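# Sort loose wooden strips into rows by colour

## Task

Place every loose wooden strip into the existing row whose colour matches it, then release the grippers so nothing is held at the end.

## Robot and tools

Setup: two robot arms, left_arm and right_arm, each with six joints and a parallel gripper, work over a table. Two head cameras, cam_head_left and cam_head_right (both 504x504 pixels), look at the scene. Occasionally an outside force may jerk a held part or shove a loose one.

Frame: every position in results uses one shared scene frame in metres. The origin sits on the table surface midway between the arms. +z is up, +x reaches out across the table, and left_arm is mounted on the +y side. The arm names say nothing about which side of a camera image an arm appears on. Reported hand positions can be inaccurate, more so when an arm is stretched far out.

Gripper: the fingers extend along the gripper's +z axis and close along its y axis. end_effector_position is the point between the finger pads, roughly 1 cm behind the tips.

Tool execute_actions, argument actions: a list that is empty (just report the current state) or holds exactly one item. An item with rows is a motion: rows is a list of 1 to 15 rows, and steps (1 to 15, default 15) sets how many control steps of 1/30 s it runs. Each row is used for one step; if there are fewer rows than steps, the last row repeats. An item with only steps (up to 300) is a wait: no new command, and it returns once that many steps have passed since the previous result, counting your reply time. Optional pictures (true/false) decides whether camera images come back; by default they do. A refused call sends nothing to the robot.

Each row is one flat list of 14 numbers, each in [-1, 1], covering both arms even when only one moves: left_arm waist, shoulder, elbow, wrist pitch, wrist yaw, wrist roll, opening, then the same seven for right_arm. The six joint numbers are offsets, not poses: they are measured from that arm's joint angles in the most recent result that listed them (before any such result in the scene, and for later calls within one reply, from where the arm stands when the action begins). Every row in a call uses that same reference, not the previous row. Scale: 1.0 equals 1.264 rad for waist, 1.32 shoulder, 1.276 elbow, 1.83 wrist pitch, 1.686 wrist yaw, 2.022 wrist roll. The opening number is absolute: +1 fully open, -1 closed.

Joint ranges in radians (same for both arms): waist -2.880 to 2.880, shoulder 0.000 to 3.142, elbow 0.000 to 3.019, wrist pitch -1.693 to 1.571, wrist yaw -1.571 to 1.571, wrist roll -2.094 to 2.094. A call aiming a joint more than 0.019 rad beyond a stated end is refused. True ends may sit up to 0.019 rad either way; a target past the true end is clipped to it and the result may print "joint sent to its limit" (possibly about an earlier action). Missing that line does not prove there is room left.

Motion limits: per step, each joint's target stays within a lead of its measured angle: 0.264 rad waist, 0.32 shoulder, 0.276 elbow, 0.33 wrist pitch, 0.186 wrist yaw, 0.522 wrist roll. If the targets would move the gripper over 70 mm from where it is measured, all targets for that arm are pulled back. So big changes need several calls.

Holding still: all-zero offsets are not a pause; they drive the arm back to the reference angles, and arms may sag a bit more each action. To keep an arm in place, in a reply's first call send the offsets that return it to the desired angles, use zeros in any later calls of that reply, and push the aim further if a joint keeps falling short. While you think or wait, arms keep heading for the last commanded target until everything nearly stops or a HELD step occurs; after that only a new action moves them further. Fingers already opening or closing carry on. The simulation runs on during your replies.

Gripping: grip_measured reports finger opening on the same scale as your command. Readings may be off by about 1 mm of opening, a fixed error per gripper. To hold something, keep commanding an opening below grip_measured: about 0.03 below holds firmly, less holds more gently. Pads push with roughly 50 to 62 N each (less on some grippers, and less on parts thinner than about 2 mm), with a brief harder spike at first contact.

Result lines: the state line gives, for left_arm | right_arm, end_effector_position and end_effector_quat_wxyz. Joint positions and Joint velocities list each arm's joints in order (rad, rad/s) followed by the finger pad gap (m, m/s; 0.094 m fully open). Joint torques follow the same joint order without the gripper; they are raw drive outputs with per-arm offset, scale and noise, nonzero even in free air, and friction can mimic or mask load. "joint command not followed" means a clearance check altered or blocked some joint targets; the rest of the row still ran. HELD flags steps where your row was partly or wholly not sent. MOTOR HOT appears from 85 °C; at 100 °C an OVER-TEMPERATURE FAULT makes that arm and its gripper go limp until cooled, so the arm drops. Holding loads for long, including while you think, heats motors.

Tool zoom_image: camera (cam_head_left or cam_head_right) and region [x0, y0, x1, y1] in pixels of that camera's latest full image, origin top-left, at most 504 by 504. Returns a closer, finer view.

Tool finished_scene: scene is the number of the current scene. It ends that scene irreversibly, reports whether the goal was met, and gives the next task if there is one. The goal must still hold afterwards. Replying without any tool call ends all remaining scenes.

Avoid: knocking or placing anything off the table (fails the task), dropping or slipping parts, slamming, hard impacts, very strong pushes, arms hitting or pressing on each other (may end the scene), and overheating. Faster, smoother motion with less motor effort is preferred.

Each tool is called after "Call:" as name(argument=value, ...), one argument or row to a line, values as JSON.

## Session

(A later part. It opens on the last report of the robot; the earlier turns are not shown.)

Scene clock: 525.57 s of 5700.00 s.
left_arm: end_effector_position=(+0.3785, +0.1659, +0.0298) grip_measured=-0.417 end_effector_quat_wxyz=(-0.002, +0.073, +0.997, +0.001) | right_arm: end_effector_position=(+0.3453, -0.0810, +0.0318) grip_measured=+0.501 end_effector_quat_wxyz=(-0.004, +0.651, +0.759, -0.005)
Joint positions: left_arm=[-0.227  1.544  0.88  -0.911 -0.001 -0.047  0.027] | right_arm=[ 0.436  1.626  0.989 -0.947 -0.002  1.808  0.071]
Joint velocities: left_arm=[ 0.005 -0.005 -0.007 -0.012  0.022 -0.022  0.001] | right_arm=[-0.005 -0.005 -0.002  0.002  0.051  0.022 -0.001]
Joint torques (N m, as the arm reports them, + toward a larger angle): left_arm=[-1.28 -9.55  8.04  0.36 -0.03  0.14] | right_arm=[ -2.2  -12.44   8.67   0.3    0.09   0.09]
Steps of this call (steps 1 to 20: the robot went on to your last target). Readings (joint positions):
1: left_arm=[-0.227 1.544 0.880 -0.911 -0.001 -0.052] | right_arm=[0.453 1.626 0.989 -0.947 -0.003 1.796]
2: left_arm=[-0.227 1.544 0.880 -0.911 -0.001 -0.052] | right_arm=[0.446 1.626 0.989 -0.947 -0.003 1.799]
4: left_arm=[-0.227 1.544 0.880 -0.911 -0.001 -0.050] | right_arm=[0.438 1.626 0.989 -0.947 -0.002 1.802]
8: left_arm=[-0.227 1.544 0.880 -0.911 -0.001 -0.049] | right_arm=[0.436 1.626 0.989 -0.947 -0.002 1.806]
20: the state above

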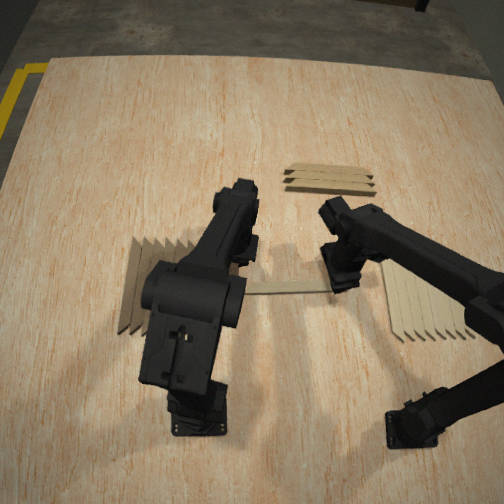

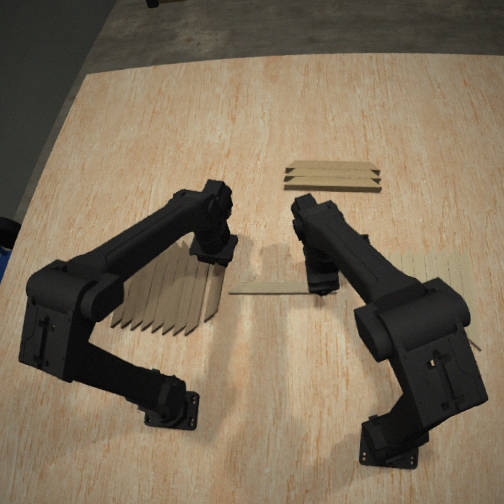

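Call:
execute_actions(
  actions=[
    {"rows": [[-0.016, -0.041, -0.072, 0.038, 0.0, -0.01, -0.5, 0, 0, 0, 0, 0.0, 0, 0.5]], "steps": 15},
  ],
  pictures=false,
)

Call:
execute_actions(
  actions=[
    {"steps": 10},
  ],
)

Call:
zoom_image(
  camera="cam_head_right",
  region=[100, 190, 300, 350],
)

Scene clock: 555.40 s of 5700.00 s.
left_arm: end_effector_position=(+0.3513, +0.1693, +0.0149) grip_measured=-0.417 end_effector_quat_wxyz=(-0.002, +0.072, +0.997, +0.001) | right_arm: end_effector_position=(+0.3453, -0.0810, +0.0318) grip_measured=+0.501 end_effector_quat_wxyz=(-0.004, +0.651, +0.759, -0.005)
Joint positions: left_arm=[-0.232  1.508  0.787 -0.854 -0.001 -0.054  0.027] | right_arm=[ 0.436  1.626  0.989 -0.947 -0.002  1.808  0.071]
Joint velocities: left_arm=[ 0.005  0.015 -0.022 -0.007  0.007  0.007  0.001] | right_arm=[-0.005  0.005  0.002  0.012 -0.037  0.051 -0.001]
Joint torques (N m, as the arm reports them, + toward a larger angle): left_arm=[ -2.45 -10.14   7.89   0.39  -0.02  -0.15] | right_arm=[ -2.06 -11.21   8.    -0.3    0.03  -0.01]
Steps of this call (steps 1 to 15: the robot went on to your last target; steps 16 to 90: nothing new was sent; then 26.33 s passed at rest; steps 91 to 105: all 15 steps of this action). Readings (joint positions):
91: left_arm=[-0.227 1.541 0.869 -0.895 -0.001 -0.048] | right_arm=[0.436 1.626 0.989 -0.947 -0.002 1.808]
92: left_arm=[-0.228 1.531 0.848 -0.871 -0.001 -0.049] | right_arm=[0.436 1.626 0.989 -0.947 -0.002 1.808]
94: left_arm=[-0.230 1.514 0.808 -0.859 -0.001 -0.051] | right_arm=[0.436 1.626 0.989 -0.947 -0.002 1.808]
98: left_arm=[-0.232 1.509 0.787 -0.857 -0.001 -0.052] | right_arm=[0.436 1.626 0.989 -0.947 -0.002 1.808]
105: the state above

Scene clock: 555.73 s of 5700.00 s.
left_arm: end_effector_position=(+0.3513, +0.1693, +0.0149) grip_measured=-0.417 end_effector_quat_wxyz=(-0.002, +0.072, +0.997, +0.001) | right_arm: end_effector_position=(+0.3453, -0.0810, +0.0318) grip_measured=+0.501 end_effector_quat_wxyz=(-0.004, +0.651, +0.759, -0.005)
Joint positions: left_arm=[-0.232  1.508  0.787 -0.854 -0.001 -0.054  0.027] | right_arm=[ 0.436  1.626  0.989 -0.947 -0.002  1.808  0.071]
Joint velocities: left_arm=[ 0.005 -0.015  0.002 -0.017 -0.022  0.007 -0.   ] | right_arm=[ 0.005 -0.015 -0.012  0.002  0.037  0.007 -0.   ]
Joint torques (N m, as the arm reports them, + toward a larger angle): left_arm=[-2.4  -9.97  7.94  0.41 -0.02 -0.16] | right_arm=[ -2.06 -11.29   7.95  -0.26   0.05  -0.01]
Steps of this call (steps 1 to 10: the robot went on to your last target). Readings (joint positions):
1: left_arm=[-0.232 1.508 0.787 -0.854 -0.001 -0.054] | right_arm=[0.436 1.626 0.989 -0.947 -0.002 1.808]
2: left_arm=[-0.232 1.508 0.787 -0.854 -0.001 -0.054] | right_arm=[0.436 1.626 0.989 -0.947 -0.002 1.808]
4: left_arm=[-0.232 1.508 0.787 -0.854 -0.001 -0.054] | right_arm=[0.436 1.626 0.989 -0.947 -0.002 1.808]
8: left_arm=[-0.232 1.508 0.787 -0.854 -0.001 -0.054] | right_arm=[0.436 1.626 0.989 -0.947 -0.002 1.808]
10: the state above

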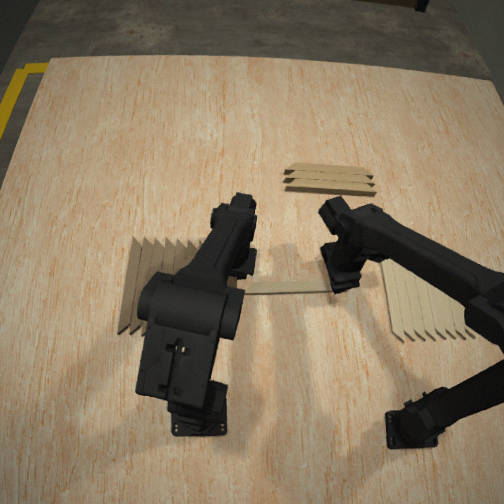

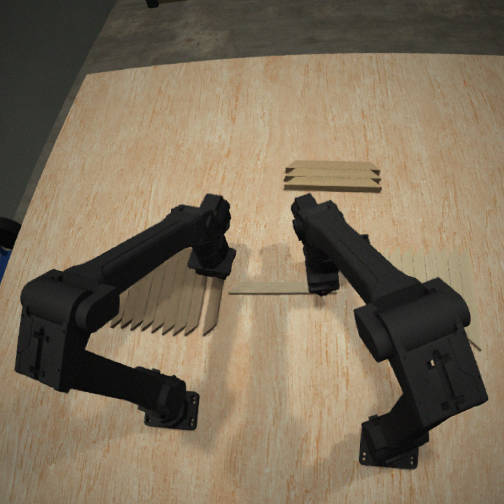

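Region (100, 190, 300, 350) of cam_head_right's 504x504 image, scaled by 2.520, with more detail than that image has; it fills the top 403 rows of this view, and the rest is white.

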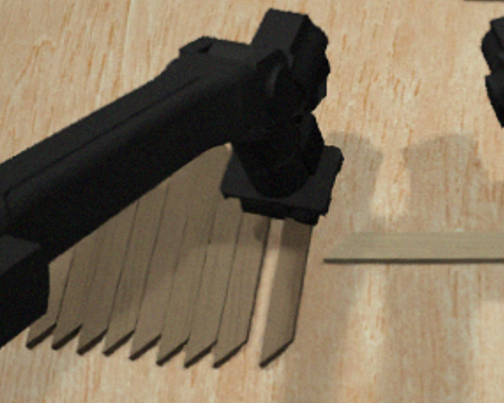

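Call:
execute_actions(
  actions=[
    {"rows": [[0, 0, 0, 0, 0, 0, -0.15, 0, 0, 0, 0, 0.0, 0, 0.5],[0, 0, 0, 0, 0, 0, -0.15, 0, 0, 0, 0, 0.0, 0, 0.5],[0, 0, 0, 0, 0, 0, -0.15, 0, 0, 0, 0, 0.0, 0, 0.5],[0, 0, 0, 0, 0, 0, -0.15, 0, 0, 0, 0, 0.0, 0, 0.5],[0, 0, 0, 0, 0, 0, -0.15, 0, 0, 0, 0, 0.0, 0, 0.5],[0, -0.059, 0.049, -0.051, 0, 0, -0.15, 0, 0, 0, 0, 0.0, 0, 0.5],[0, -0.059, 0.049, -0.051, 0, 0, -0.15, 0, 0, 0, 0, 0.0, 0, 0.5],[0, -0.059, 0.049, -0.051, 0, 0, -0.15, 0, 0, 0, 0, 0.0, 0, 0.5],[0, -0.059, 0.049, -0.051, 0, 0, -0.15, 0, 0, 0, 0, 0.0, 0, 0.5],[0, -0.059, 0.049, -0.051, 0, 0, -0.15, 0, 0, 0, 0, 0.0, 0, 0.5],[0, -0.059, 0.049, -0.051, 0, 0, -0.15, 0, 0, 0, 0, 0.0, 0, 0.5],[0, -0.059, 0.049, -0.051, 0, 0, -0.15, 0, 0, 0, 0, 0.0, 0, 0.5],[0, -0.059, 0.049, -0.051, 0, 0, -0.15, 0, 0, 0, 0, 0.0, 0, 0.5],[-0.090, -0.111, -0.029, -0.051, 0, 0.657, 1, 0, 0, 0, 0, 0.0, 0, 0.5]], "steps": 15},
  ],
  pictures=false,
)

Call:
execute_actions(
  actions=[
    {"steps": 35},
  ],
)

Call:
zoom_image(
  camera="cam_head_right",
  region=[100, 190, 300, 350],
)

Scene clock: 613.77 s of 5700.00 s.
left_arm: end_effector_position=(+0.3393, +0.1640, +0.0442) grip_measured=+0.307 end_effector_quat_wxyz=(+0.002, +0.174, +0.985, +0.002) | right_arm: end_effector_position=(+0.3453, -0.0810, +0.0318) grip_measured=+0.501 end_effector_quat_wxyz=(-0.004, +0.651, +0.759, -0.005)
Joint positions: left_arm=[-0.256  1.419  0.789 -0.936 -0.005  0.126  0.061] | right_arm=[ 0.436  1.626  0.989 -0.947 -0.002  1.808  0.071]
Joint velocities: left_arm=[-0.698 -0.444 -0.344  0.002  0.051  2.791  0.421] | right_arm=[ 0.005 -0.015 -0.017 -0.007  0.051  0.022 -0.   ]
Joint torques (N m, as the arm reports them, + toward a larger angle): left_arm=[ -4.96 -10.33   6.65  -0.36   0.13   0.14] | right_arm=[ -2.08 -11.25   7.95  -0.28   0.03   0.  ]
Steps of this call (steps 1 to 15: the robot went on to your last target; steps 16 to 90: nothing new was sent; then 54.53 s passed at rest; steps 91 to 105: all 15 steps of this action). Readings (joint positions):
91: left_arm=[-0.232 1.508 0.787 -0.854 -0.001 -0.054] | right_arm=[0.436 1.626 0.989 -0.947 -0.002 1.808]
92: left_arm=[-0.232 1.508 0.787 -0.854 -0.001 -0.054] | right_arm=[0.436 1.626 0.989 -0.947 -0.002 1.808]
94: left_arm=[-0.232 1.508 0.787 -0.854 -0.001 -0.054] | right_arm=[0.436 1.626 0.989 -0.947 -0.002 1.808]
98: left_arm=[-0.232 1.485 0.792 -0.913 -0.001 -0.054] | right_arm=[0.436 1.626 0.989 -0.947 -0.002 1.808]
105: the state above

Scene clock: 614.93 s of 5700.00 s.
left_arm: end_effector_position=(+0.3185, +0.1364, +0.0489) grip_measured=+1.000 end_effector_quat_wxyz=(+0.007, +0.709, +0.705, +0.004) | right_arm: end_effector_position=(+0.3453, -0.0810, +0.0318) grip_measured=+0.501 end_effector_quat_wxyz=(-0.004, +0.651, +0.759, -0.005)
Joint positions: left_arm=[-0.35   1.37   0.755 -0.94  -0.001  1.26   0.094] | right_arm=[ 0.436  1.626  0.989 -0.947 -0.002  1.808  0.071]
Joint velocities: left_arm=[-0.015  0.005 -0.002 -0.007  0.066 -0.037  0.   ] | right_arm=[-0.005  0.005 -0.017  0.002  0.007  0.007 -0.   ]
Joint torques (N m, as the arm reports them, + toward a larger angle): left_arm=[-0.9  -8.08  8.01 -0.28  0.05  0.16] | right_arm=[ -2.15 -11.17   8.01  -0.27   0.03   0.  ]
Steps of this call (steps 1 to 35: the robot went on to your last target). Readings (joint positions):
1: left_arm=[-0.281 1.404 0.776 -0.936 -0.005 0.224] | right_arm=[0.436 1.626 0.989 -0.947 -0.002 1.808]
2: left_arm=[-0.306 1.391 0.766 -0.937 -0.004 0.323] | right_arm=[0.436 1.626 0.989 -0.947 -0.002 1.808]
4: left_arm=[-0.341 1.374 0.756 -0.940 -0.001 0.521] | right_arm=[0.436 1.626 0.989 -0.947 -0.002 1.808]
8: left_arm=[-0.350 1.370 0.755 -0.940 -0.001 0.905] | right_arm=[0.436 1.626 0.989 -0.947 -0.002 1.808]
35: the state above

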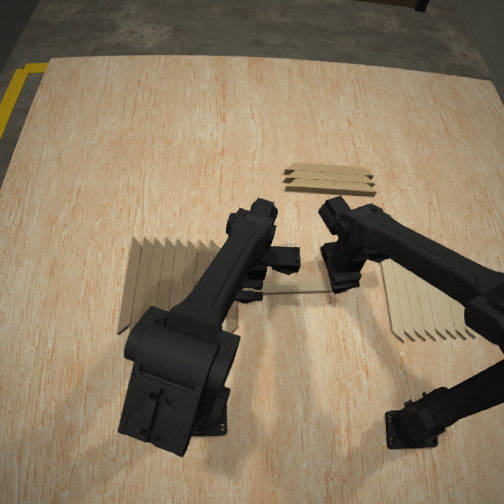

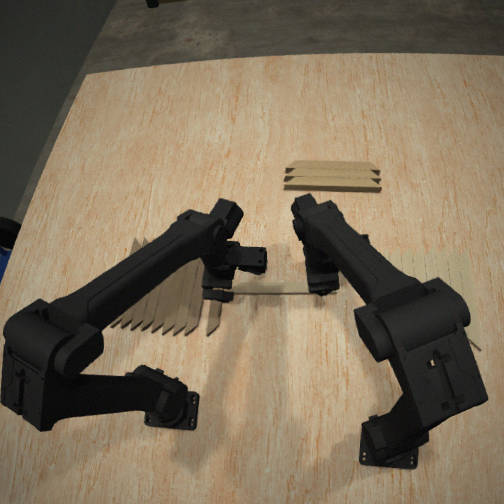

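Region (100, 190, 300, 350) of cam_head_right's 504x504 image, scaled by 2.520, with more detail than that image has; it fills the top 403 rows of this view, and the rest is white.

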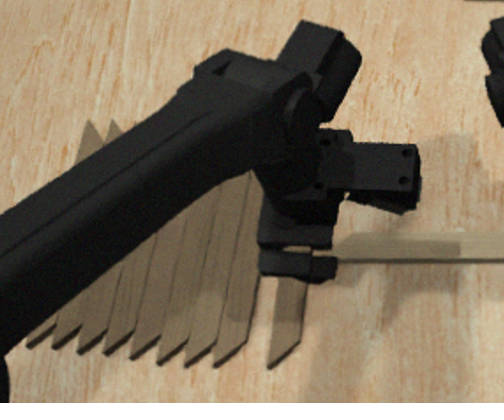

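Call:
execute_actions(
  actions=[
    {"rows": [[0, 0.055, -0.027, 0.055, 0, 0, 1, 0, 0, 0, 0, 0.0, 0, 0.5]], "steps": 15},
  ],
)

Call:
zoom_image(
  camera="cam_head_right",
  region=[100, 190, 300, 350],
)

Call:
zoom_image(
  camera="cam_head_left",
  region=[150, 190, 350, 350],
)

Scene clock: 639.37 s of 5700.00 s.
left_arm: end_effector_position=(+0.3181, +0.1366, +0.0174) grip_measured=+1.000 end_effector_quat_wxyz=(-0.000, +0.709, +0.705, +0.000) | right_arm: end_effector_position=(+0.3453, -0.0810, +0.0318) grip_measured=+0.501 end_effector_quat_wxyz=(-0.004, +0.651, +0.759, -0.005)
Joint positions: left_arm=[-0.35   1.443  0.724 -0.852 -0.001  1.261  0.094] | right_arm=[ 0.436  1.626  0.989 -0.947 -0.002  1.808  0.071]
Joint velocities: left_arm=[-0.005 -0.005 -0.002 -0.022  0.066  0.007  0.   ] | right_arm=[-0.015  0.005  0.007 -0.012  0.007 -0.051  0.   ]
Joint torques (N m, as the arm reports them, + toward a larger angle): left_arm=[-1.18 -8.    7.55  0.33  0.07 -0.01] | right_arm=[ -2.17 -11.26   7.98  -0.28   0.03   0.  ]
Steps of this call (steps 1 to 15: the robot went on to your last target; steps 16 to 90: nothing new was sent; then 20.93 s passed at rest; steps 91 to 105: all 15 steps of this action). Readings (joint positions):
91: left_arm=[-0.350 1.374 0.751 -0.923 -0.001 1.261] | right_arm=[0.436 1.626 0.989 -0.947 -0.002 1.808]
92: left_arm=[-0.350 1.382 0.746 -0.895 -0.001 1.261] | right_arm=[0.436 1.626 0.989 -0.947 -0.002 1.808]
94: left_arm=[-0.350 1.409 0.738 -0.864 -0.001 1.261] | right_arm=[0.436 1.626 0.989 -0.947 -0.002 1.808]
98: left_arm=[-0.350 1.442 0.725 -0.854 -0.001 1.261] | right_arm=[0.436 1.626 0.989 -0.947 -0.002 1.808]
105: the state above

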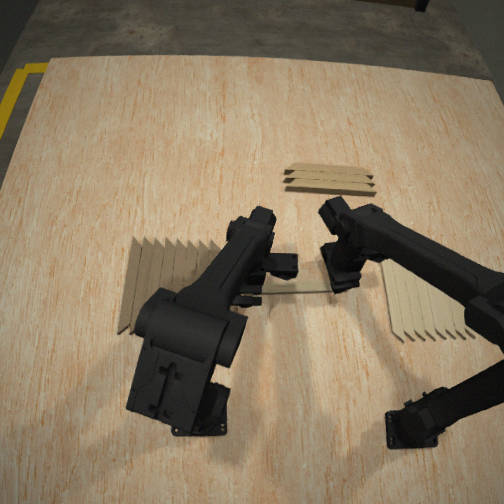

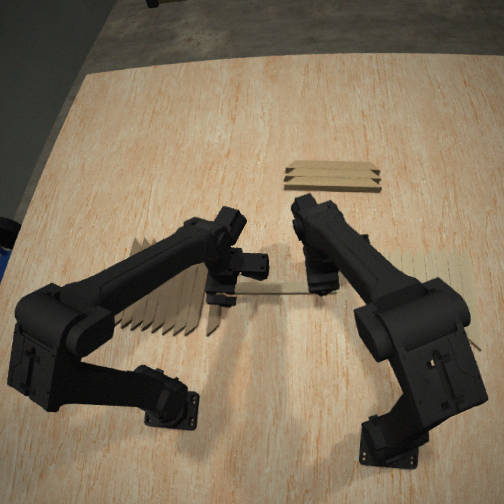

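Region (100, 190, 300, 350) of cam_head_right's 504x504 image, scaled by 2.520, with more detail than that image has; it fills the top 403 rows of this view, and the rest is white.

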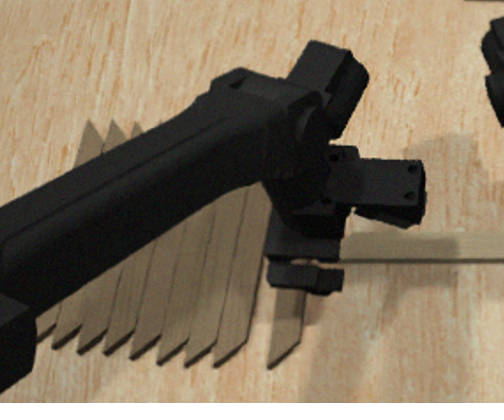

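Region (150, 190, 350, 350) of cam_head_left's 504x504 image, scaled by 2.520, with more detail than that image has; it fills the top 403 rows of this view, and the rest is white.

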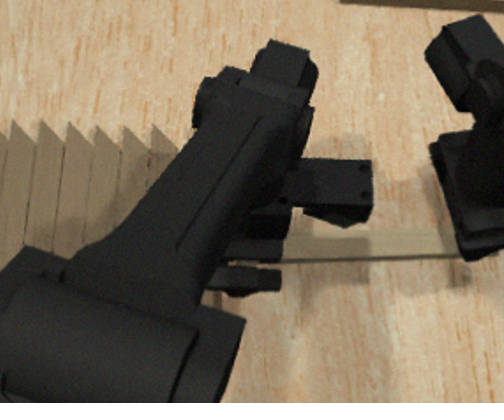

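Call:
execute_actions(
  actions=[
    {"rows": [[0.016, 0.008, 0, 0.004, 0, 0.01, 1, 0, 0, 0, 0, 0.0, 0, 0.5],[0.028, 0.008, 0, 0.004, 0, 0.018, 1, 0, 0, 0, 0, 0.0, 0, 0.5],[0.040, 0.008, 0, 0.004, 0, 0.025, 1, 0, 0, 0, 0, 0.0, 0, 0.5],[0.050, 0.008, 0, 0.004, 0, 0.032, 1, 0, 0, 0, 0, 0.0, 0, 0.5],[0.058, 0.008, 0, 0.004, 0, 0.038, 1, 0, 0, 0, 0, 0.0, 0, 0.5],[0.064, 0.008, 0, 0.004, 0, 0.044, 1, 0, 0, 0, 0, 0.0, 0, 0.5]], "steps": 15},
  ],
  pictures=false,
)

Call:
execute_actions(
  actions=[
    {"steps": 10},
  ],
)

Call:
zoom_image(
  camera="cam_head_right",
  region=[100, 190, 300, 350],
)

Scene clock: 650.93 s of 5700.00 s.
left_arm: end_effector_position=(+0.3248, +0.1598, +0.0174) grip_measured=+1.000 end_effector_quat_wxyz=(-0.000, +0.708, +0.706, +0.000) | right_arm: end_effector_position=(+0.3453, -0.0810, +0.0318) grip_measured=+0.501 end_effector_quat_wxyz=(-0.004, +0.651, +0.759, -0.005)
Joint positions: left_arm=[-0.276  1.443  0.724 -0.852 -0.     1.331  0.094] | right_arm=[ 0.436  1.626  0.989 -0.947 -0.002  1.808  0.071]
Joint velocities: left_arm=[-0.015 -0.005 -0.002  0.007 -0.095  0.037  0.   ] | right_arm=[-0.015  0.005 -0.007  0.002  0.051  0.007 -0.   ]
Joint torques (N m, as the arm reports them, + toward a larger angle): left_arm=[-0.82 -7.09  7.68  0.2   0.06  0.15] | right_arm=[ -2.21 -11.26   7.98  -0.3    0.03   0.  ]
Steps of this call (steps 1 to 15: the robot went on to your last target; steps 16 to 90: nothing new was sent; then 8.07 s passed at rest; steps 91 to 105: all 15 steps of this action). Readings (joint positions):
91: left_arm=[-0.350 1.443 0.724 -0.852 -0.001 1.262] | right_arm=[0.436 1.626 0.989 -0.947 -0.002 1.808]
92: left_arm=[-0.347 1.443 0.724 -0.852 -0.001 1.266] | right_arm=[0.436 1.626 0.989 -0.947 -0.002 1.808]
94: left_arm=[-0.334 1.443 0.724 -0.852 -0.001 1.279] | right_arm=[0.436 1.626 0.989 -0.947 -0.002 1.808]
98: left_arm=[-0.286 1.443 0.724 -0.852 -0.000 1.311] | right_arm=[0.436 1.626 0.989 -0.947 -0.002 1.808]
105: the state above

Scene clock: 651.27 s of 5700.00 s.
left_arm: end_effector_position=(+0.3248, +0.1598, +0.0174) grip_measured=+1.000 end_effector_quat_wxyz=(-0.000, +0.710, +0.705, +0.000) | right_arm: end_effector_position=(+0.3453, -0.0810, +0.0318) grip_measured=+0.501 end_effector_quat_wxyz=(-0.004, +0.651, +0.759, -0.005)
Joint positions: left_arm=[-0.276  1.443  0.724 -0.852 -0.     1.335  0.094] | right_arm=[ 0.436  1.626  0.989 -0.947 -0.002  1.808  0.071]
Joint velocities: left_arm=[-0.005  0.005  0.012 -0.007  0.007  0.081  0.   ] | right_arm=[-0.005  0.005 -0.002 -0.022 -0.037 -0.007  0.   ]
Joint torques (N m, as the arm reports them, + toward a larger angle): left_arm=[-0.65 -7.07  7.78  0.19  0.06  0.16] | right_arm=[ -2.17 -11.25   7.99  -0.27   0.03   0.  ]
Steps of this call (steps 1 to 10: the robot went on to your last target). Readings (joint positions):
1: left_arm=[-0.276 1.443 0.724 -0.852 -0.000 1.332] | right_arm=[0.436 1.626 0.989 -0.947 -0.002 1.808]
2: left_arm=[-0.276 1.443 0.724 -0.852 -0.000 1.333] | right_arm=[0.436 1.626 0.989 -0.947 -0.002 1.808]
4: left_arm=[-0.276 1.443 0.724 -0.852 -0.000 1.334] | right_arm=[0.436 1.626 0.989 -0.947 -0.002 1.808]
8: left_arm=[-0.276 1.443 0.724 -0.852 -0.000 1.335] | right_arm=[0.436 1.626 0.989 -0.947 -0.002 1.808]
10: the state above

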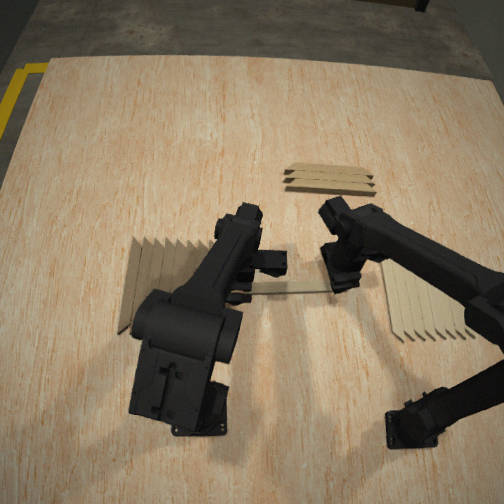

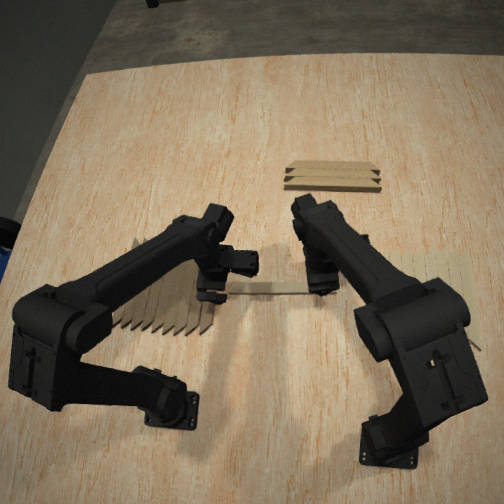

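Region (100, 190, 300, 350) of cam_head_right's 504x504 image, scaled by 2.520, with more detail than that image has; it fills the top 403 rows of this view, and the rest is white.

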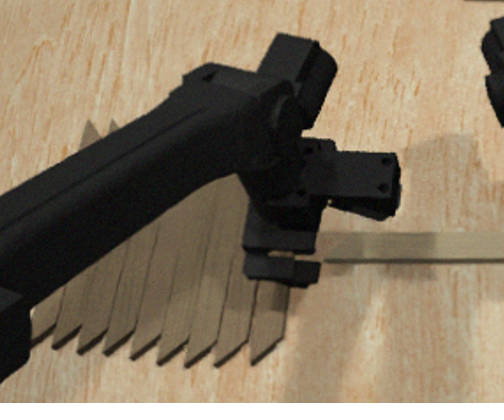

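Call:
execute_actions(
  actions=[
    {"rows": [[0.016, 0, 0, 0, 0, 0.035, 1, 0, 0, 0, 0, 0.0, 0, 0.5]], "steps": 15},
  ],
)

Call:
zoom_image(
  camera="cam_head_right",
  region=[100, 190, 300, 350],
)

Scene clock: 668.03 s of 5700.00 s.
left_arm: end_effector_position=(+0.3251, +0.1613, +0.0174) grip_measured=+1.000 end_effector_quat_wxyz=(-0.000, +0.727, +0.687, +0.000) | right_arm: end_effector_position=(+0.3453, -0.0810, +0.0318) grip_measured=+0.501 end_effector_quat_wxyz=(-0.004, +0.651, +0.759, -0.005)
Joint positions: left_arm=[-0.271  1.443  0.724 -0.852 -0.     1.39   0.094] | right_arm=[ 0.436  1.626  0.989 -0.947 -0.002  1.808  0.071]
Joint velocities: left_arm=[-0.005 -0.005 -0.002 -0.017 -0.022 -0.022  0.   ] | right_arm=[ 0.005 -0.005  0.012  0.027 -0.037 -0.081  0.   ]
Joint torques (N m, as the arm reports them, + toward a larger angle): left_arm=[ 0.02 -7.78  7.74 -0.07  0.08  0.15] | right_arm=[ -2.12 -11.12   7.94  -0.3    0.03   0.  ]
Steps of this call (steps 1 to 15: the robot went on to your last target; steps 16 to 90: nothing new was sent; then 13.27 s passed at rest; steps 91 to 105: all 15 steps of this action). Readings (joint positions):
91: left_arm=[-0.276 1.443 0.724 -0.852 -0.000 1.345] | right_arm=[0.436 1.626 0.989 -0.947 -0.002 1.808]
92: left_arm=[-0.275 1.443 0.724 -0.852 -0.000 1.354] | right_arm=[0.436 1.626 0.989 -0.947 -0.002 1.808]
94: left_arm=[-0.273 1.443 0.724 -0.852 -0.000 1.368] | right_arm=[0.436 1.626 0.989 -0.947 -0.002 1.808]
98: left_arm=[-0.271 1.443 0.724 -0.852 -0.000 1.382] | right_arm=[0.436 1.626 0.989 -0.947 -0.002 1.808]
105: the state above

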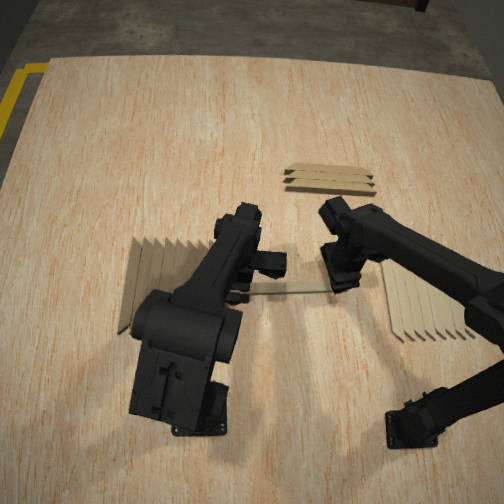

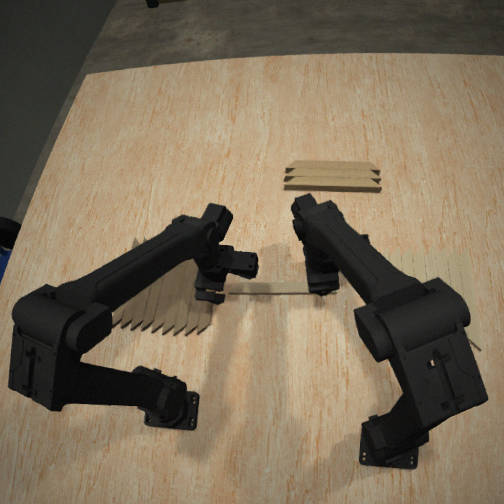

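Region (100, 190, 300, 350) of cam_head_right's 504x504 image, scaled by 2.520, with more detail than that image has; it fills the top 403 rows of this view, and the rest is white.

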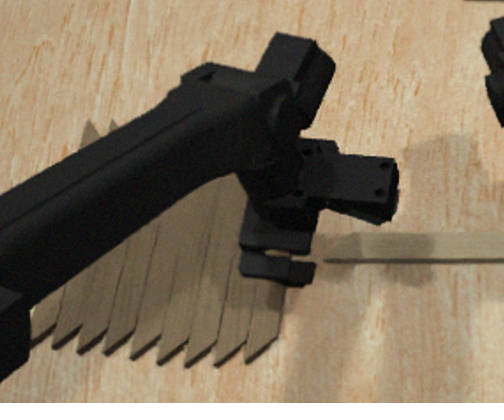

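Call:
execute_actions(
  actions=[
    {"rows": [[-0.012, -0.10, 0.09, -0.111, 0, 0, 1, 0, 0, 0, 0, 0.0, 0, 0.5],[-0.012, -0.10, 0.09, -0.111, 0, 0, 1, 0, 0, 0, 0, 0.0, 0, 0.5],[-0.012, -0.10, 0.09, -0.111, 0, 0, 1, 0, 0, 0, 0, 0.0, 0, 0.5],[-0.012, -0.10, 0.09, -0.111, 0, 0, 1, 0, 0, 0, 0, 0.0, 0, 0.5],[-0.012, -0.10, 0.09, -0.111, 0, 0, 1, 0, 0, 0, 0, 0.0, 0, 0.5],[-0.012, -0.10, 0.09, -0.111, 0, 0, 1, 0, 0, 0, 0, 0.0, 0, 0.5],[-0.012, -0.10, 0.09, -0.111, 0, 0, 1, 0, 0, 0, 0, 0.0, 0, 0.5],[0.7, -0.10, 0.09, -0.111, 0, 0, 1, 0, 0, 0, 0, 0.0, 0, 0.5]], "steps": 15},
  ],
  pictures=false,
)

Call:
execute_actions(
  actions=[
    {"steps": 20},
  ],
  pictures=false,
)

Call:
execute_actions(
  actions=[
    {"rows": [[0, 0, 0, 0, 0, 0, 1, 0.147, 0.027, 0.118, -0.031, 0.0, 0.139, 0.5]], "steps": 15},
  ],
  pictures=false,
)

Call:
execute_actions(
  actions=[
    {"steps": 15},
  ],
)

Call:
zoom_image(
  camera="cam_head_left",
  region=[100, 200, 400, 350],
)

Scene clock: 710.90 s of 5700.00 s.
left_arm: end_effector_position=(+0.3270, +0.3143, +0.0856) grip_measured=+1.000 end_effector_quat_wxyz=(+0.012, +0.547, +0.837, +0.011) | right_arm: end_effector_position=(+0.3453, -0.0810, +0.0318) grip_measured=+0.501 end_effector_quat_wxyz=(-0.004, +0.651, +0.759, -0.005)
Joint positions: left_arm=[ 0.2    1.299  0.802 -1.041  0.003  1.391  0.094] | right_arm=[ 0.436  1.626  0.989 -0.947 -0.002  1.808  0.071]
Joint velocities: left_arm=[ 2.212  0.005  0.012  0.002 -0.007 -0.037  0.   ] | right_arm=[-0.005 -0.005 -0.002 -0.007 -0.007 -0.066 -0.001]
Joint torques (N m, as the arm reports them, + toward a larger angle): left_arm=[-1.1  -6.54 11.98 -0.44 -0.04 -0.01] | right_arm=[ -1.98 -11.24   7.96  -0.3    0.03   0.  ]
Steps of this call (steps 1 to 15: the robot went on to your last target; steps 16 to 90: nothing new was sent; then 39.37 s passed at rest; steps 91 to 105: all 15 steps of this action). Readings (joint positions):
91: left_arm=[-0.271 1.437 0.732 -0.886 -0.000 1.391] | right_arm=[0.436 1.626 0.989 -0.947 -0.002 1.808]
92: left_arm=[-0.271 1.424 0.742 -0.944 -0.000 1.391] | right_arm=[0.436 1.626 0.989 -0.947 -0.002 1.808]
94: left_arm=[-0.271 1.376 0.762 -1.013 -0.000 1.391] | right_arm=[0.436 1.626 0.989 -0.947 -0.002 1.808]
98: left_arm=[-0.256 1.304 0.797 -1.041 0.007 1.391] | right_arm=[0.436 1.626 0.989 -0.947 -0.002 1.808]
105: the state above

Scene clock: 711.57 s of 5700.00 s.
left_arm: end_effector_position=(+0.2660, +0.4399, +0.0855) grip_measured=+1.000 end_effector_quat_wxyz=(+0.006, +0.358, +0.933, +0.013) | right_arm: end_effector_position=(+0.3453, -0.0810, +0.0318) grip_measured=+0.501 end_effector_quat_wxyz=(-0.004, +0.651, +0.759, -0.005)
Joint positions: left_arm=[ 0.625  1.3    0.802 -1.045 -0.003  1.391  0.094] | right_arm=[ 0.436  1.626  0.989 -0.947 -0.002  1.808  0.071]
Joint velocities: left_arm=[ 0.005 -0.015 -0.012 -0.002 -0.037  0.037  0.   ] | right_arm=[-0.005 -0.005  0.002  0.007  0.022 -0.051 -0.001]
Joint torques (N m, as the arm reports them, + toward a larger angle): left_arm=[-2.1  -6.34 12.71 -0.37  0.16 -0.03] | right_arm=[ -2.1  -11.2    7.97  -0.28   0.03  -0.01]
Steps of this call (steps 1 to 20: the robot went on to your last target). Readings (joint positions):
1: left_arm=[0.276 1.300 0.802 -1.041 0.003 1.391] | right_arm=[0.436 1.626 0.989 -0.947 -0.002 1.808]
2: left_arm=[0.353 1.300 0.802 -1.041 0.002 1.391] | right_arm=[0.436 1.626 0.989 -0.947 -0.002 1.808]
4: left_arm=[0.504 1.300 0.802 -1.041 0.001 1.391] | right_arm=[0.436 1.626 0.989 -0.947 -0.002 1.808]
8: left_arm=[0.650 1.300 0.802 -1.043 -0.006 1.391] | right_arm=[0.436 1.626 0.989 -0.947 -0.002 1.808]
20: the state above

Scene clock: 712.07 s of 5700.00 s.
left_arm: end_effector_position=(+0.2660, +0.4399, +0.0855) grip_measured=+1.000 end_effector_quat_wxyz=(+0.006, +0.358, +0.933, +0.013) | right_arm: end_effector_position=(+0.3407, +0.0149, +0.0554) grip_measured=+0.501 end_effector_quat_wxyz=(+0.002, +0.673, +0.740, +0.016)
Joint positions: left_arm=[ 0.625  1.3    0.802 -1.045 -0.003  1.391  0.094] | right_arm=[ 0.635  1.659  1.106 -0.986 -0.004  2.067  0.071]
Joint velocities: left_arm=[ 0.015 -0.015 -0.017  0.022  0.081 -0.066  0.   ] | right_arm=[-0.161 -0.015  0.002  0.012 -0.022  0.095  0.001]
Joint torques (N m, as the arm reports them, + toward a larger angle): left_arm=[-1.3  -7.03  9.08 -0.02  0.07  0.  ] | right_arm=[ -2.72 -12.32  11.79  -0.74   0.1    0.07]
Steps of this call (steps 1 to 15: all 15 steps of this action). Readings (joint positions):
1: left_arm=[0.625 1.300 0.802 -1.045 -0.003 1.391] | right_arm=[0.445 1.628 0.994 -0.953 0.001 1.839]
2: left_arm=[0.625 1.300 0.802 -1.045 -0.003 1.391] | right_arm=[0.462 1.633 1.006 -0.964 0.002 1.874]
4: left_arm=[0.625 1.300 0.802 -1.045 -0.003 1.391] | right_arm=[0.523 1.646 1.040 -0.977 0.002 1.937]
8: left_arm=[0.625 1.300 0.802 -1.045 -0.003 1.391] | right_arm=[0.638 1.659 1.099 -0.982 -0.004 2.020]
15: the state above

Scene clock: 712.57 s of 5700.00 s.
left_arm: end_effector_position=(+0.2660, +0.4399, +0.0855) grip_measured=+1.000 end_effector_quat_wxyz=(+0.006, +0.358, +0.933, +0.013) | right_arm: end_effector_position=(+0.3437, +0.0104, +0.0554) grip_measured=+0.501 end_effector_quat_wxyz=(+0.002, +0.682, +0.732, +0.016)
Joint positions: left_arm=[ 0.625  1.3    0.802 -1.045 -0.003  1.391  0.094] | right_arm=[ 0.623  1.659  1.106 -0.986 -0.004  2.078  0.071]
Joint velocities: left_arm=[-0.005  0.005 -0.012  0.002 -0.022  0.037  0.   ] | right_arm=[-0.015 -0.005  0.002 -0.007 -0.037  0.022  0.   ]
Joint torques (N m, as the arm reports them, + toward a larger angle): left_arm=[-1.29 -7.02  9.1  -0.05  0.07  0.  ] | right_arm=[ -2.55 -12.38  11.78  -0.77   0.08   0.08]
Steps of this call (steps 1 to 15: the robot went on to your last target). Readings (joint positions):
1: left_arm=[0.625 1.300 0.802 -1.045 -0.003 1.391] | right_arm=[0.630 1.659 1.106 -0.986 -0.004 2.069]
2: left_arm=[0.625 1.300 0.802 -1.045 -0.003 1.391] | right_arm=[0.627 1.659 1.106 -0.986 -0.004 2.071]
4: left_arm=[0.625 1.300 0.802 -1.045 -0.003 1.391] | right_arm=[0.623 1.659 1.106 -0.986 -0.004 2.074]
8: left_arm=[0.625 1.300 0.802 -1.045 -0.003 1.391] | right_arm=[0.623 1.659 1.106 -0.986 -0.004 2.077]
15: the state above

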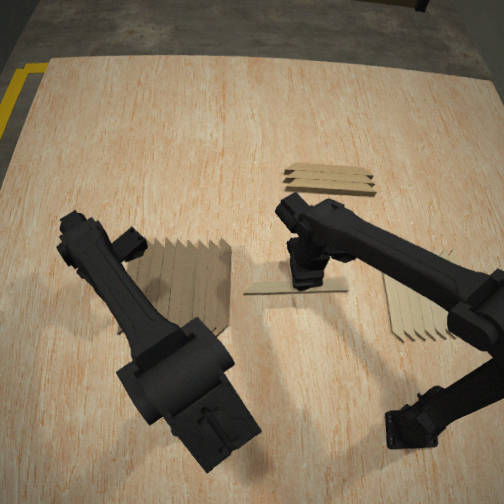

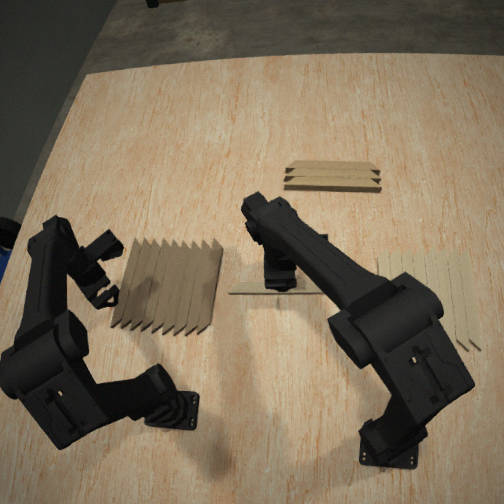

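Region (100, 200, 400, 350) of cam_head_left's 504x504 image, scaled by 1.680, with more detail than that image has.

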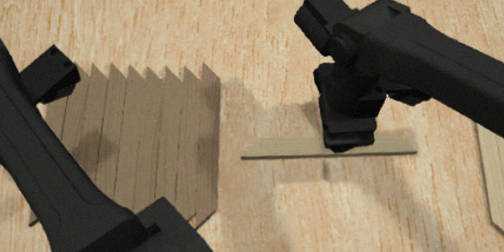

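Call:
execute_actions(
  actions=[
    {"rows": [[0, 0, 0, 0, 0, 0, 1, 0, 0.033, -0.034, 0.035, 0.0, 0, 0.5]], "steps": 15},
  ],
)

Call:
zoom_image(
  camera="cam_head_left",
  region=[210, 200, 390, 340],
)

Call:
zoom_image(
  camera="cam_head_right",
  region=[200, 200, 380, 340],
)

Scene clock: 723.43 s of 5700.00 s.
left_arm: end_effector_position=(+0.2660, +0.4399, +0.0855) grip_measured=+1.000 end_effector_quat_wxyz=(+0.006, +0.358, +0.933, +0.013) | right_arm: end_effector_position=(+0.3349, +0.0046, +0.0233) grip_measured=+0.501 end_effector_quat_wxyz=(-0.003, +0.682, +0.731, -0.003)
Joint positions: left_arm=[ 0.625  1.3    0.802 -1.045 -0.003  1.391  0.094] | right_arm=[ 0.623  1.705  1.067 -0.94  -0.004  2.079  0.071]
Joint velocities: left_arm=[-0.015 -0.024 -0.002 -0.002 -0.081 -0.051  0.   ] | right_arm=[ 0.005 -0.015  0.002  0.002  0.007 -0.022  0.   ]
Joint torques (N m, as the arm reports them, + toward a larger angle): left_arm=[-1.29 -7.04  9.11 -0.02  0.07  0.  ] | right_arm=[ -2.08 -12.88   7.46   0.25   0.01   0.  ]
Steps of this call (steps 1 to 15: the robot went on to your last target; steps 16 to 90: nothing new was sent; then 7.37 s passed at rest; steps 91 to 105: all 15 steps of this action). Readings (joint positions):
91: left_arm=[0.625 1.300 0.802 -1.045 -0.003 1.391] | right_arm=[0.623 1.660 1.101 -0.977 -0.004 2.079]
92: left_arm=[0.625 1.300 0.802 -1.045 -0.003 1.391] | right_arm=[0.623 1.661 1.095 -0.960 -0.004 2.079]
94: left_arm=[0.625 1.300 0.802 -1.045 -0.003 1.391] | right_arm=[0.623 1.673 1.082 -0.945 -0.004 2.079]
98: left_arm=[0.625 1.300 0.802 -1.045 -0.003 1.391] | right_arm=[0.623 1.700 1.069 -0.942 -0.004 2.079]
105: the state above

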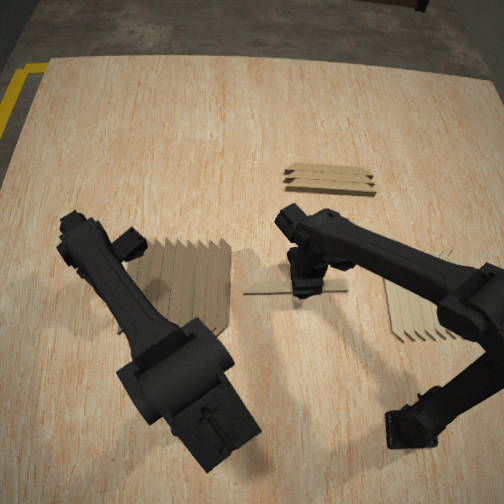

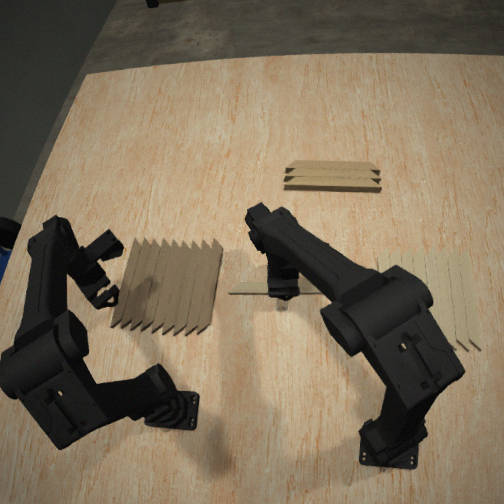

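Region (210, 200, 390, 340) of cam_head_left's 504x504 image, scaled by 2.800, with more detail than that image has.

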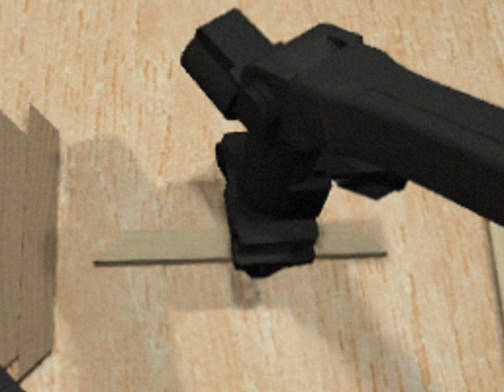

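Region (200, 200, 380, 340) of cam_head_right's 504x504 image, scaled by 2.800, with more detail than that image has.

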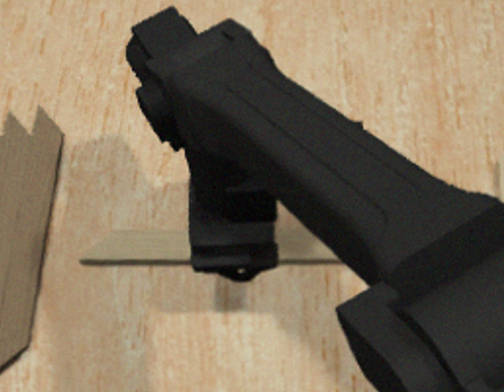

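Call:
execute_actions(
  actions=[
    {"rows": [[0, 0, 0, 0, 0, 0, 1, 0, 0.012, -0.016, 0.028, 0.0, 0, 0.5]], "steps": 12},
  ],
  pictures=false,
)

Call:
execute_actions(
  actions=[
    {"rows": [[0, 0, 0, 0, 0, 0, 1, 0, 0, 0, 0, 0.0, 0, -0.5]], "steps": 15},
  ],
)

Call:
zoom_image(
  camera="cam_head_left",
  region=[210, 200, 390, 340],
)

Scene clock: 735.13 s of 5700.00 s.
left_arm: end_effector_position=(+0.2660, +0.4399, +0.0855) grip_measured=+1.000 end_effector_quat_wxyz=(+0.006, +0.358, +0.933, +0.013) | right_arm: end_effector_position=(+0.3378, +0.0065, +0.0191) grip_measured=+0.501 end_effector_quat_wxyz=(-0.000, +0.682, +0.731, +0.007)
Joint positions: left_arm=[ 0.625  1.3    0.802 -1.045 -0.003  1.391  0.094] | right_arm=[ 0.623  1.709  1.058 -0.906 -0.004  2.079  0.071]
Joint velocities: left_arm=[-0.005 -0.015  0.017  0.002 -0.037  0.007  0.   ] | right_arm=[ 0.005 -0.015  0.007  0.002 -0.007  0.066 -0.   ]
Joint torques (N m, as the arm reports them, + toward a larger angle): left_arm=[-1.25 -7.04  9.13 -0.04  0.07  0.  ] | right_arm=[ -2.26 -11.42   6.73   0.35   0.01   0.  ]
Steps of this call (steps 1 to 15: the robot went on to your last target; steps 16 to 90: nothing new was sent; then 8.30 s passed at rest; steps 91 to 102: all 12 steps of this action). Readings (joint positions):
91: left_arm=[0.625 1.300 0.802 -1.045 -0.003 1.391] | right_arm=[0.623 1.705 1.065 -0.933 -0.004 2.079]
92: left_arm=[0.625 1.300 0.802 -1.045 -0.003 1.391] | right_arm=[0.623 1.705 1.063 -0.922 -0.004 2.079]
94: left_arm=[0.625 1.300 0.802 -1.045 -0.003 1.391] | right_arm=[0.623 1.707 1.059 -0.911 -0.004 2.079]
98: left_arm=[0.625 1.300 0.802 -1.045 -0.003 1.391] | right_arm=[0.623 1.709 1.058 -0.907 -0.004 2.079]
102: the state above

Scene clock: 735.63 s of 5700.00 s.
left_arm: end_effector_position=(+0.2660, +0.4399, +0.0855) grip_measured=+1.000 end_effector_quat_wxyz=(+0.006, +0.358, +0.933, +0.013) | right_arm: end_effector_position=(+0.3378, +0.0066, +0.0191) grip_measured=-0.439 end_effector_quat_wxyz=(-0.000, +0.682, +0.731, +0.007)
Joint positions: left_arm=[ 0.625  1.3    0.802 -1.045 -0.003  1.391  0.094] | right_arm=[ 0.623  1.709  1.058 -0.906 -0.004  2.079  0.026]
Joint velocities: left_arm=[-0.015 -0.005 -0.007  0.002  0.022 -0.037  0.   ] | right_arm=[-0.005 -0.005 -0.017 -0.007 -0.037 -0.007  0.002]
Joint torques (N m, as the arm reports them, + toward a larger angle): left_arm=[-1.19 -6.94  9.13 -0.04  0.08  0.  ] | right_arm=[ -2.12 -12.19   7.82  -0.28   0.04  -0.01]
Steps of this call (steps 1 to 15: all 15 steps of this action). Readings (joint positions):
1: left_arm=[0.625 1.300 0.802 -1.045 -0.003 1.391] | right_arm=[0.623 1.709 1.058 -0.906 -0.004 2.079]
2: left_arm=[0.625 1.300 0.802 -1.045 -0.003 1.391] | right_arm=[0.623 1.709 1.058 -0.906 -0.004 2.079]
4: left_arm=[0.625 1.300 0.802 -1.045 -0.003 1.391] | right_arm=[0.623 1.709 1.058 -0.906 -0.004 2.079]
8: left_arm=[0.625 1.300 0.802 -1.045 -0.003 1.391] | right_arm=[0.623 1.709 1.058 -0.906 -0.004 2.079]
15: the state above

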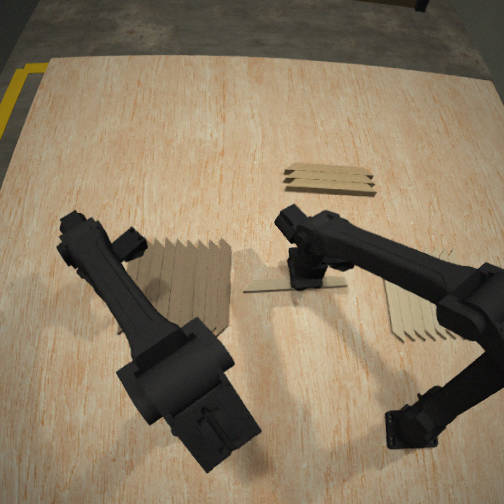

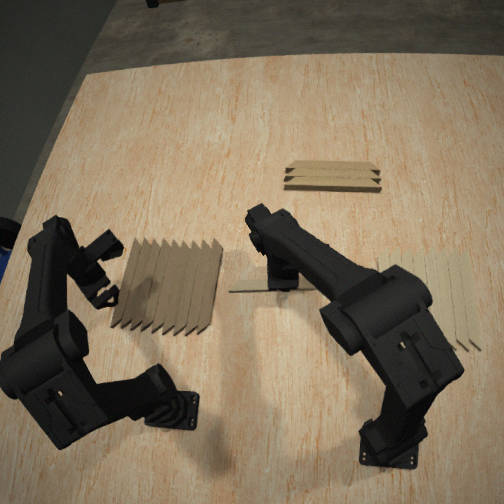

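Region (210, 200, 390, 340) of cam_head_left's 504x504 image, scaled by 2.800, with more detail than that image has.

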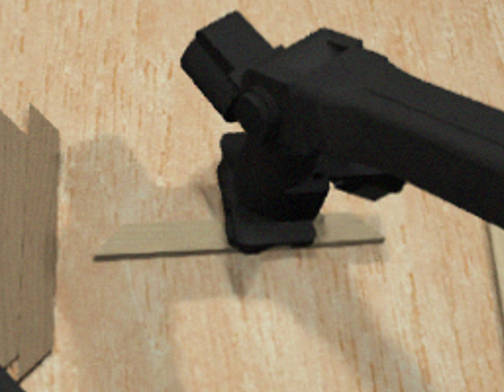

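Call:
execute_actions(
  actions=[
    {"rows": [[0, 0, 0, 0, 0, 0, 1, 0, -0.052, 0.072, -0.068, 0.0, 0, -0.5],[0, 0, 0, 0, 0, 0, 1, 0, -0.052, 0.072, -0.068, 0.0, 0, -0.5],[0, 0, 0, 0, 0, 0, 1, 0, -0.052, 0.072, -0.068, 0.0, 0, -0.5],[0, 0, 0, 0, 0, 0, 1, 0, -0.052, 0.072, -0.068, 0.0, 0, -0.5],[0, 0, 0, 0, 0, 0, 1, 0, -0.052, 0.072, -0.068, 0.0, 0, -0.5],[0, 0, 0, 0, 0, 0, 1, 0, -0.052, 0.072, -0.068, 0.0, 0, -0.5],[0, 0, 0, 0, 0, 0, 1, 0, -0.052, 0.072, -0.068, 0.0, 0, -0.5],[0, 0, 0, 0, 0, 0, 1, 0, -0.052, 0.072, -0.068, 0.0, -0.952, -0.5],[0, 0, 0, 0, 0, 0, 1, 0, -0.052, 0.072, -0.068, 0.0, -0.952, -0.5],[0, 0, 0, 0, 0, 0, 1, 0, -0.052, 0.072, -0.068, 0.0, -0.952, -0.5],[0, 0, 0, 0, 0, 0, 1, 0, -0.052, 0.072, -0.068, 0.0, -0.952, -0.5],[0, 0, 0, 0, 0, 0, 1, 0, -0.052, 0.072, -0.068, 0.0, -0.952, -0.5],[0, 0, 0, 0, 0, 0, 1, 0, -0.052, 0.072, -0.068, 0.0, -0.952, -0.5],[0, 0, 0, 0, 0, 0, 1, 0, -0.052, 0.072, -0.068, 0.0, -0.952, -0.5],[0, 0, 0, 0, 0, 0, 1, -0.328, -0.161, -0.146, -0.008, 0.0, -0.952, -0.5]], "steps": 15},
  ],
  pictures=false,
)

Call:
execute_actions(
  actions=[
    {"steps": 40},
  ],
)

Call:
zoom_image(
  camera="cam_head_left",
  region=[300, 200, 500, 360],
)

Call:
zoom_image(
  camera="cam_head_right",
  region=[300, 200, 500, 360],
)

Scene clock: 796.80 s of 5700.00 s.
left_arm: end_effector_position=(+0.2660, +0.4399, +0.0855) grip_measured=+1.000 end_effector_quat_wxyz=(+0.006, +0.358, +0.933, +0.013) | right_arm: end_effector_position=(+0.3384, +0.0030, +0.0609) grip_measured=-0.439 end_effector_quat_wxyz=(+0.005, +0.375, +0.927, +0.013)
Joint positions: left_arm=[ 0.625  1.3    0.802 -1.045 -0.003  1.391  0.094] | right_arm=[ 0.615  1.634  1.091 -1.001 -0.007  1.339  0.026]
Joint velocities: left_arm=[-0.005  0.005  0.002 -0.007 -0.022 -0.095  0.   ] | right_arm=[-0.259 -0.366 -0.579  0.72  -0.256 -1.487  0.001]
Joint torques (N m, as the arm reports them, + toward a larger angle): left_arm=[-1.27 -7.01  9.11 -0.04  0.07  0.  ] | right_arm=[-11.35 -16.93   1.28  -0.82   0.52   0.02]
Steps of this call (steps 1 to 15: the robot went on to your last target; steps 16 to 90: nothing new was sent; then 57.67 s passed at rest; steps 91 to 105: all 15 steps of this action). Readings (joint positions):
91: left_arm=[0.625 1.300 0.802 -1.045 -0.003 1.391] | right_arm=[0.623 1.707 1.063 -0.927 -0.004 2.079]
92: left_arm=[0.625 1.300 0.802 -1.045 -0.003 1.391] | right_arm=[0.623 1.703 1.071 -0.961 -0.004 2.079]
94: left_arm=[0.625 1.300 0.802 -1.045 -0.003 1.391] | right_arm=[0.623 1.685 1.081 -0.998 -0.004 2.079]
98: left_arm=[0.625 1.300 0.802 -1.045 -0.003 1.391] | right_arm=[0.623 1.649 1.098 -1.013 -0.004 1.996]
105: the state above

Scene clock: 798.13 s of 5700.00 s.
left_arm: end_effector_position=(+0.2660, +0.4399, +0.0855) grip_measured=+1.000 end_effector_quat_wxyz=(+0.006, +0.358, +0.933, +0.013) | right_arm: end_effector_position=(+0.3321, -0.1763, +0.0413) grip_measured=-0.439 end_effector_quat_wxyz=(+0.000, -0.001, +1.000, +0.002)
Joint positions: left_arm=[ 0.625  1.3    0.802 -1.045 -0.003  1.391  0.094] | right_arm=[ 0.212  1.51   0.878 -0.939 -0.003  0.164  0.026]
Joint velocities: left_arm=[-0.005 -0.005  0.012 -0.012 -0.007 -0.037  0.   ] | right_arm=[-0.005  0.005 -0.012 -0.007 -0.022 -0.022 -0.001]
Joint torques (N m, as the arm reports them, + toward a larger angle): left_arm=[-1.24 -7.03  9.1  -0.02  0.07  0.  ] | right_arm=[ -2.39 -10.67   7.54   0.42  -0.07  -0.08]
Steps of this call (steps 1 to 40: the robot went on to your last target). Readings (joint positions):
1: left_arm=[0.625 1.300 0.802 -1.045 -0.003 1.391] | right_arm=[0.598 1.618 1.062 -0.982 -0.009 1.286]
2: left_arm=[0.625 1.300 0.802 -1.045 -0.003 1.391] | right_arm=[0.569 1.599 1.026 -0.971 -0.009 1.232]
4: left_arm=[0.625 1.300 0.802 -1.045 -0.003 1.391] | right_arm=[0.483 1.565 0.962 -0.964 -0.009 1.113]
8: left_arm=[0.625 1.300 0.802 -1.045 -0.003 1.391] | right_arm=[0.250 1.525 0.889 -0.947 -0.003 0.774]
40: the state above

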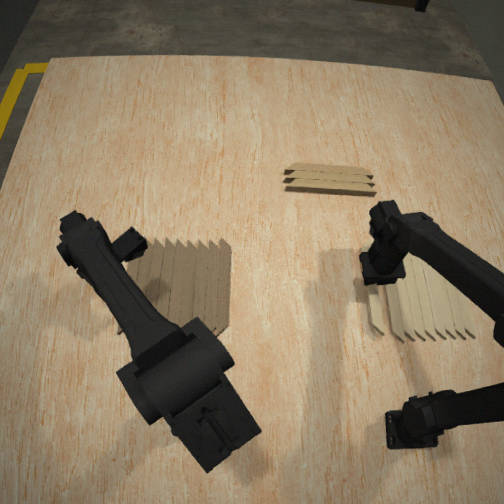

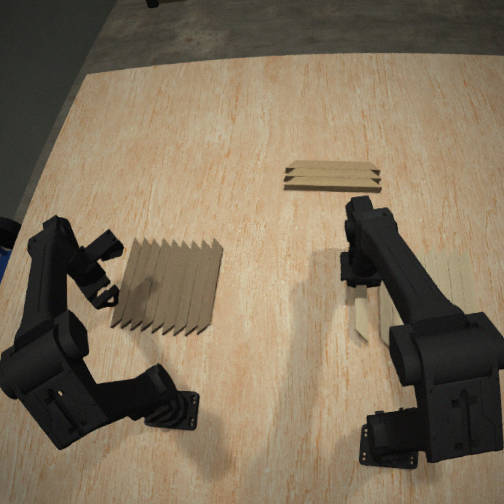

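Region (300, 200, 500, 360) of cam_head_left's 504x504 image, scaled by 2.520, with more detail than that image has; it fills the top 403 rows of this view, and the rest is white.

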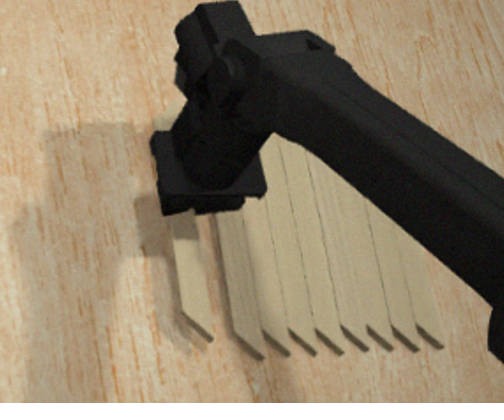

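Region (300, 200, 500, 360) of cam_head_right's 504x504 image, scaled by 2.520, with more detail than that image has; it fills the top 403 rows of this view, and the rest is white.

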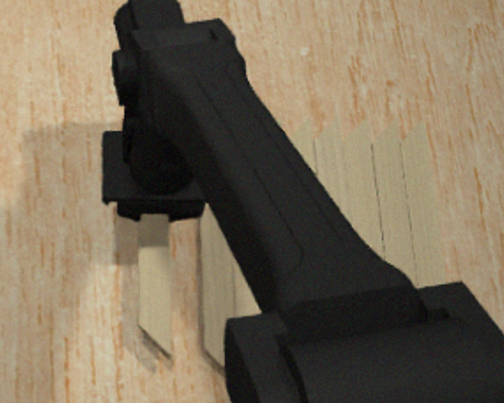

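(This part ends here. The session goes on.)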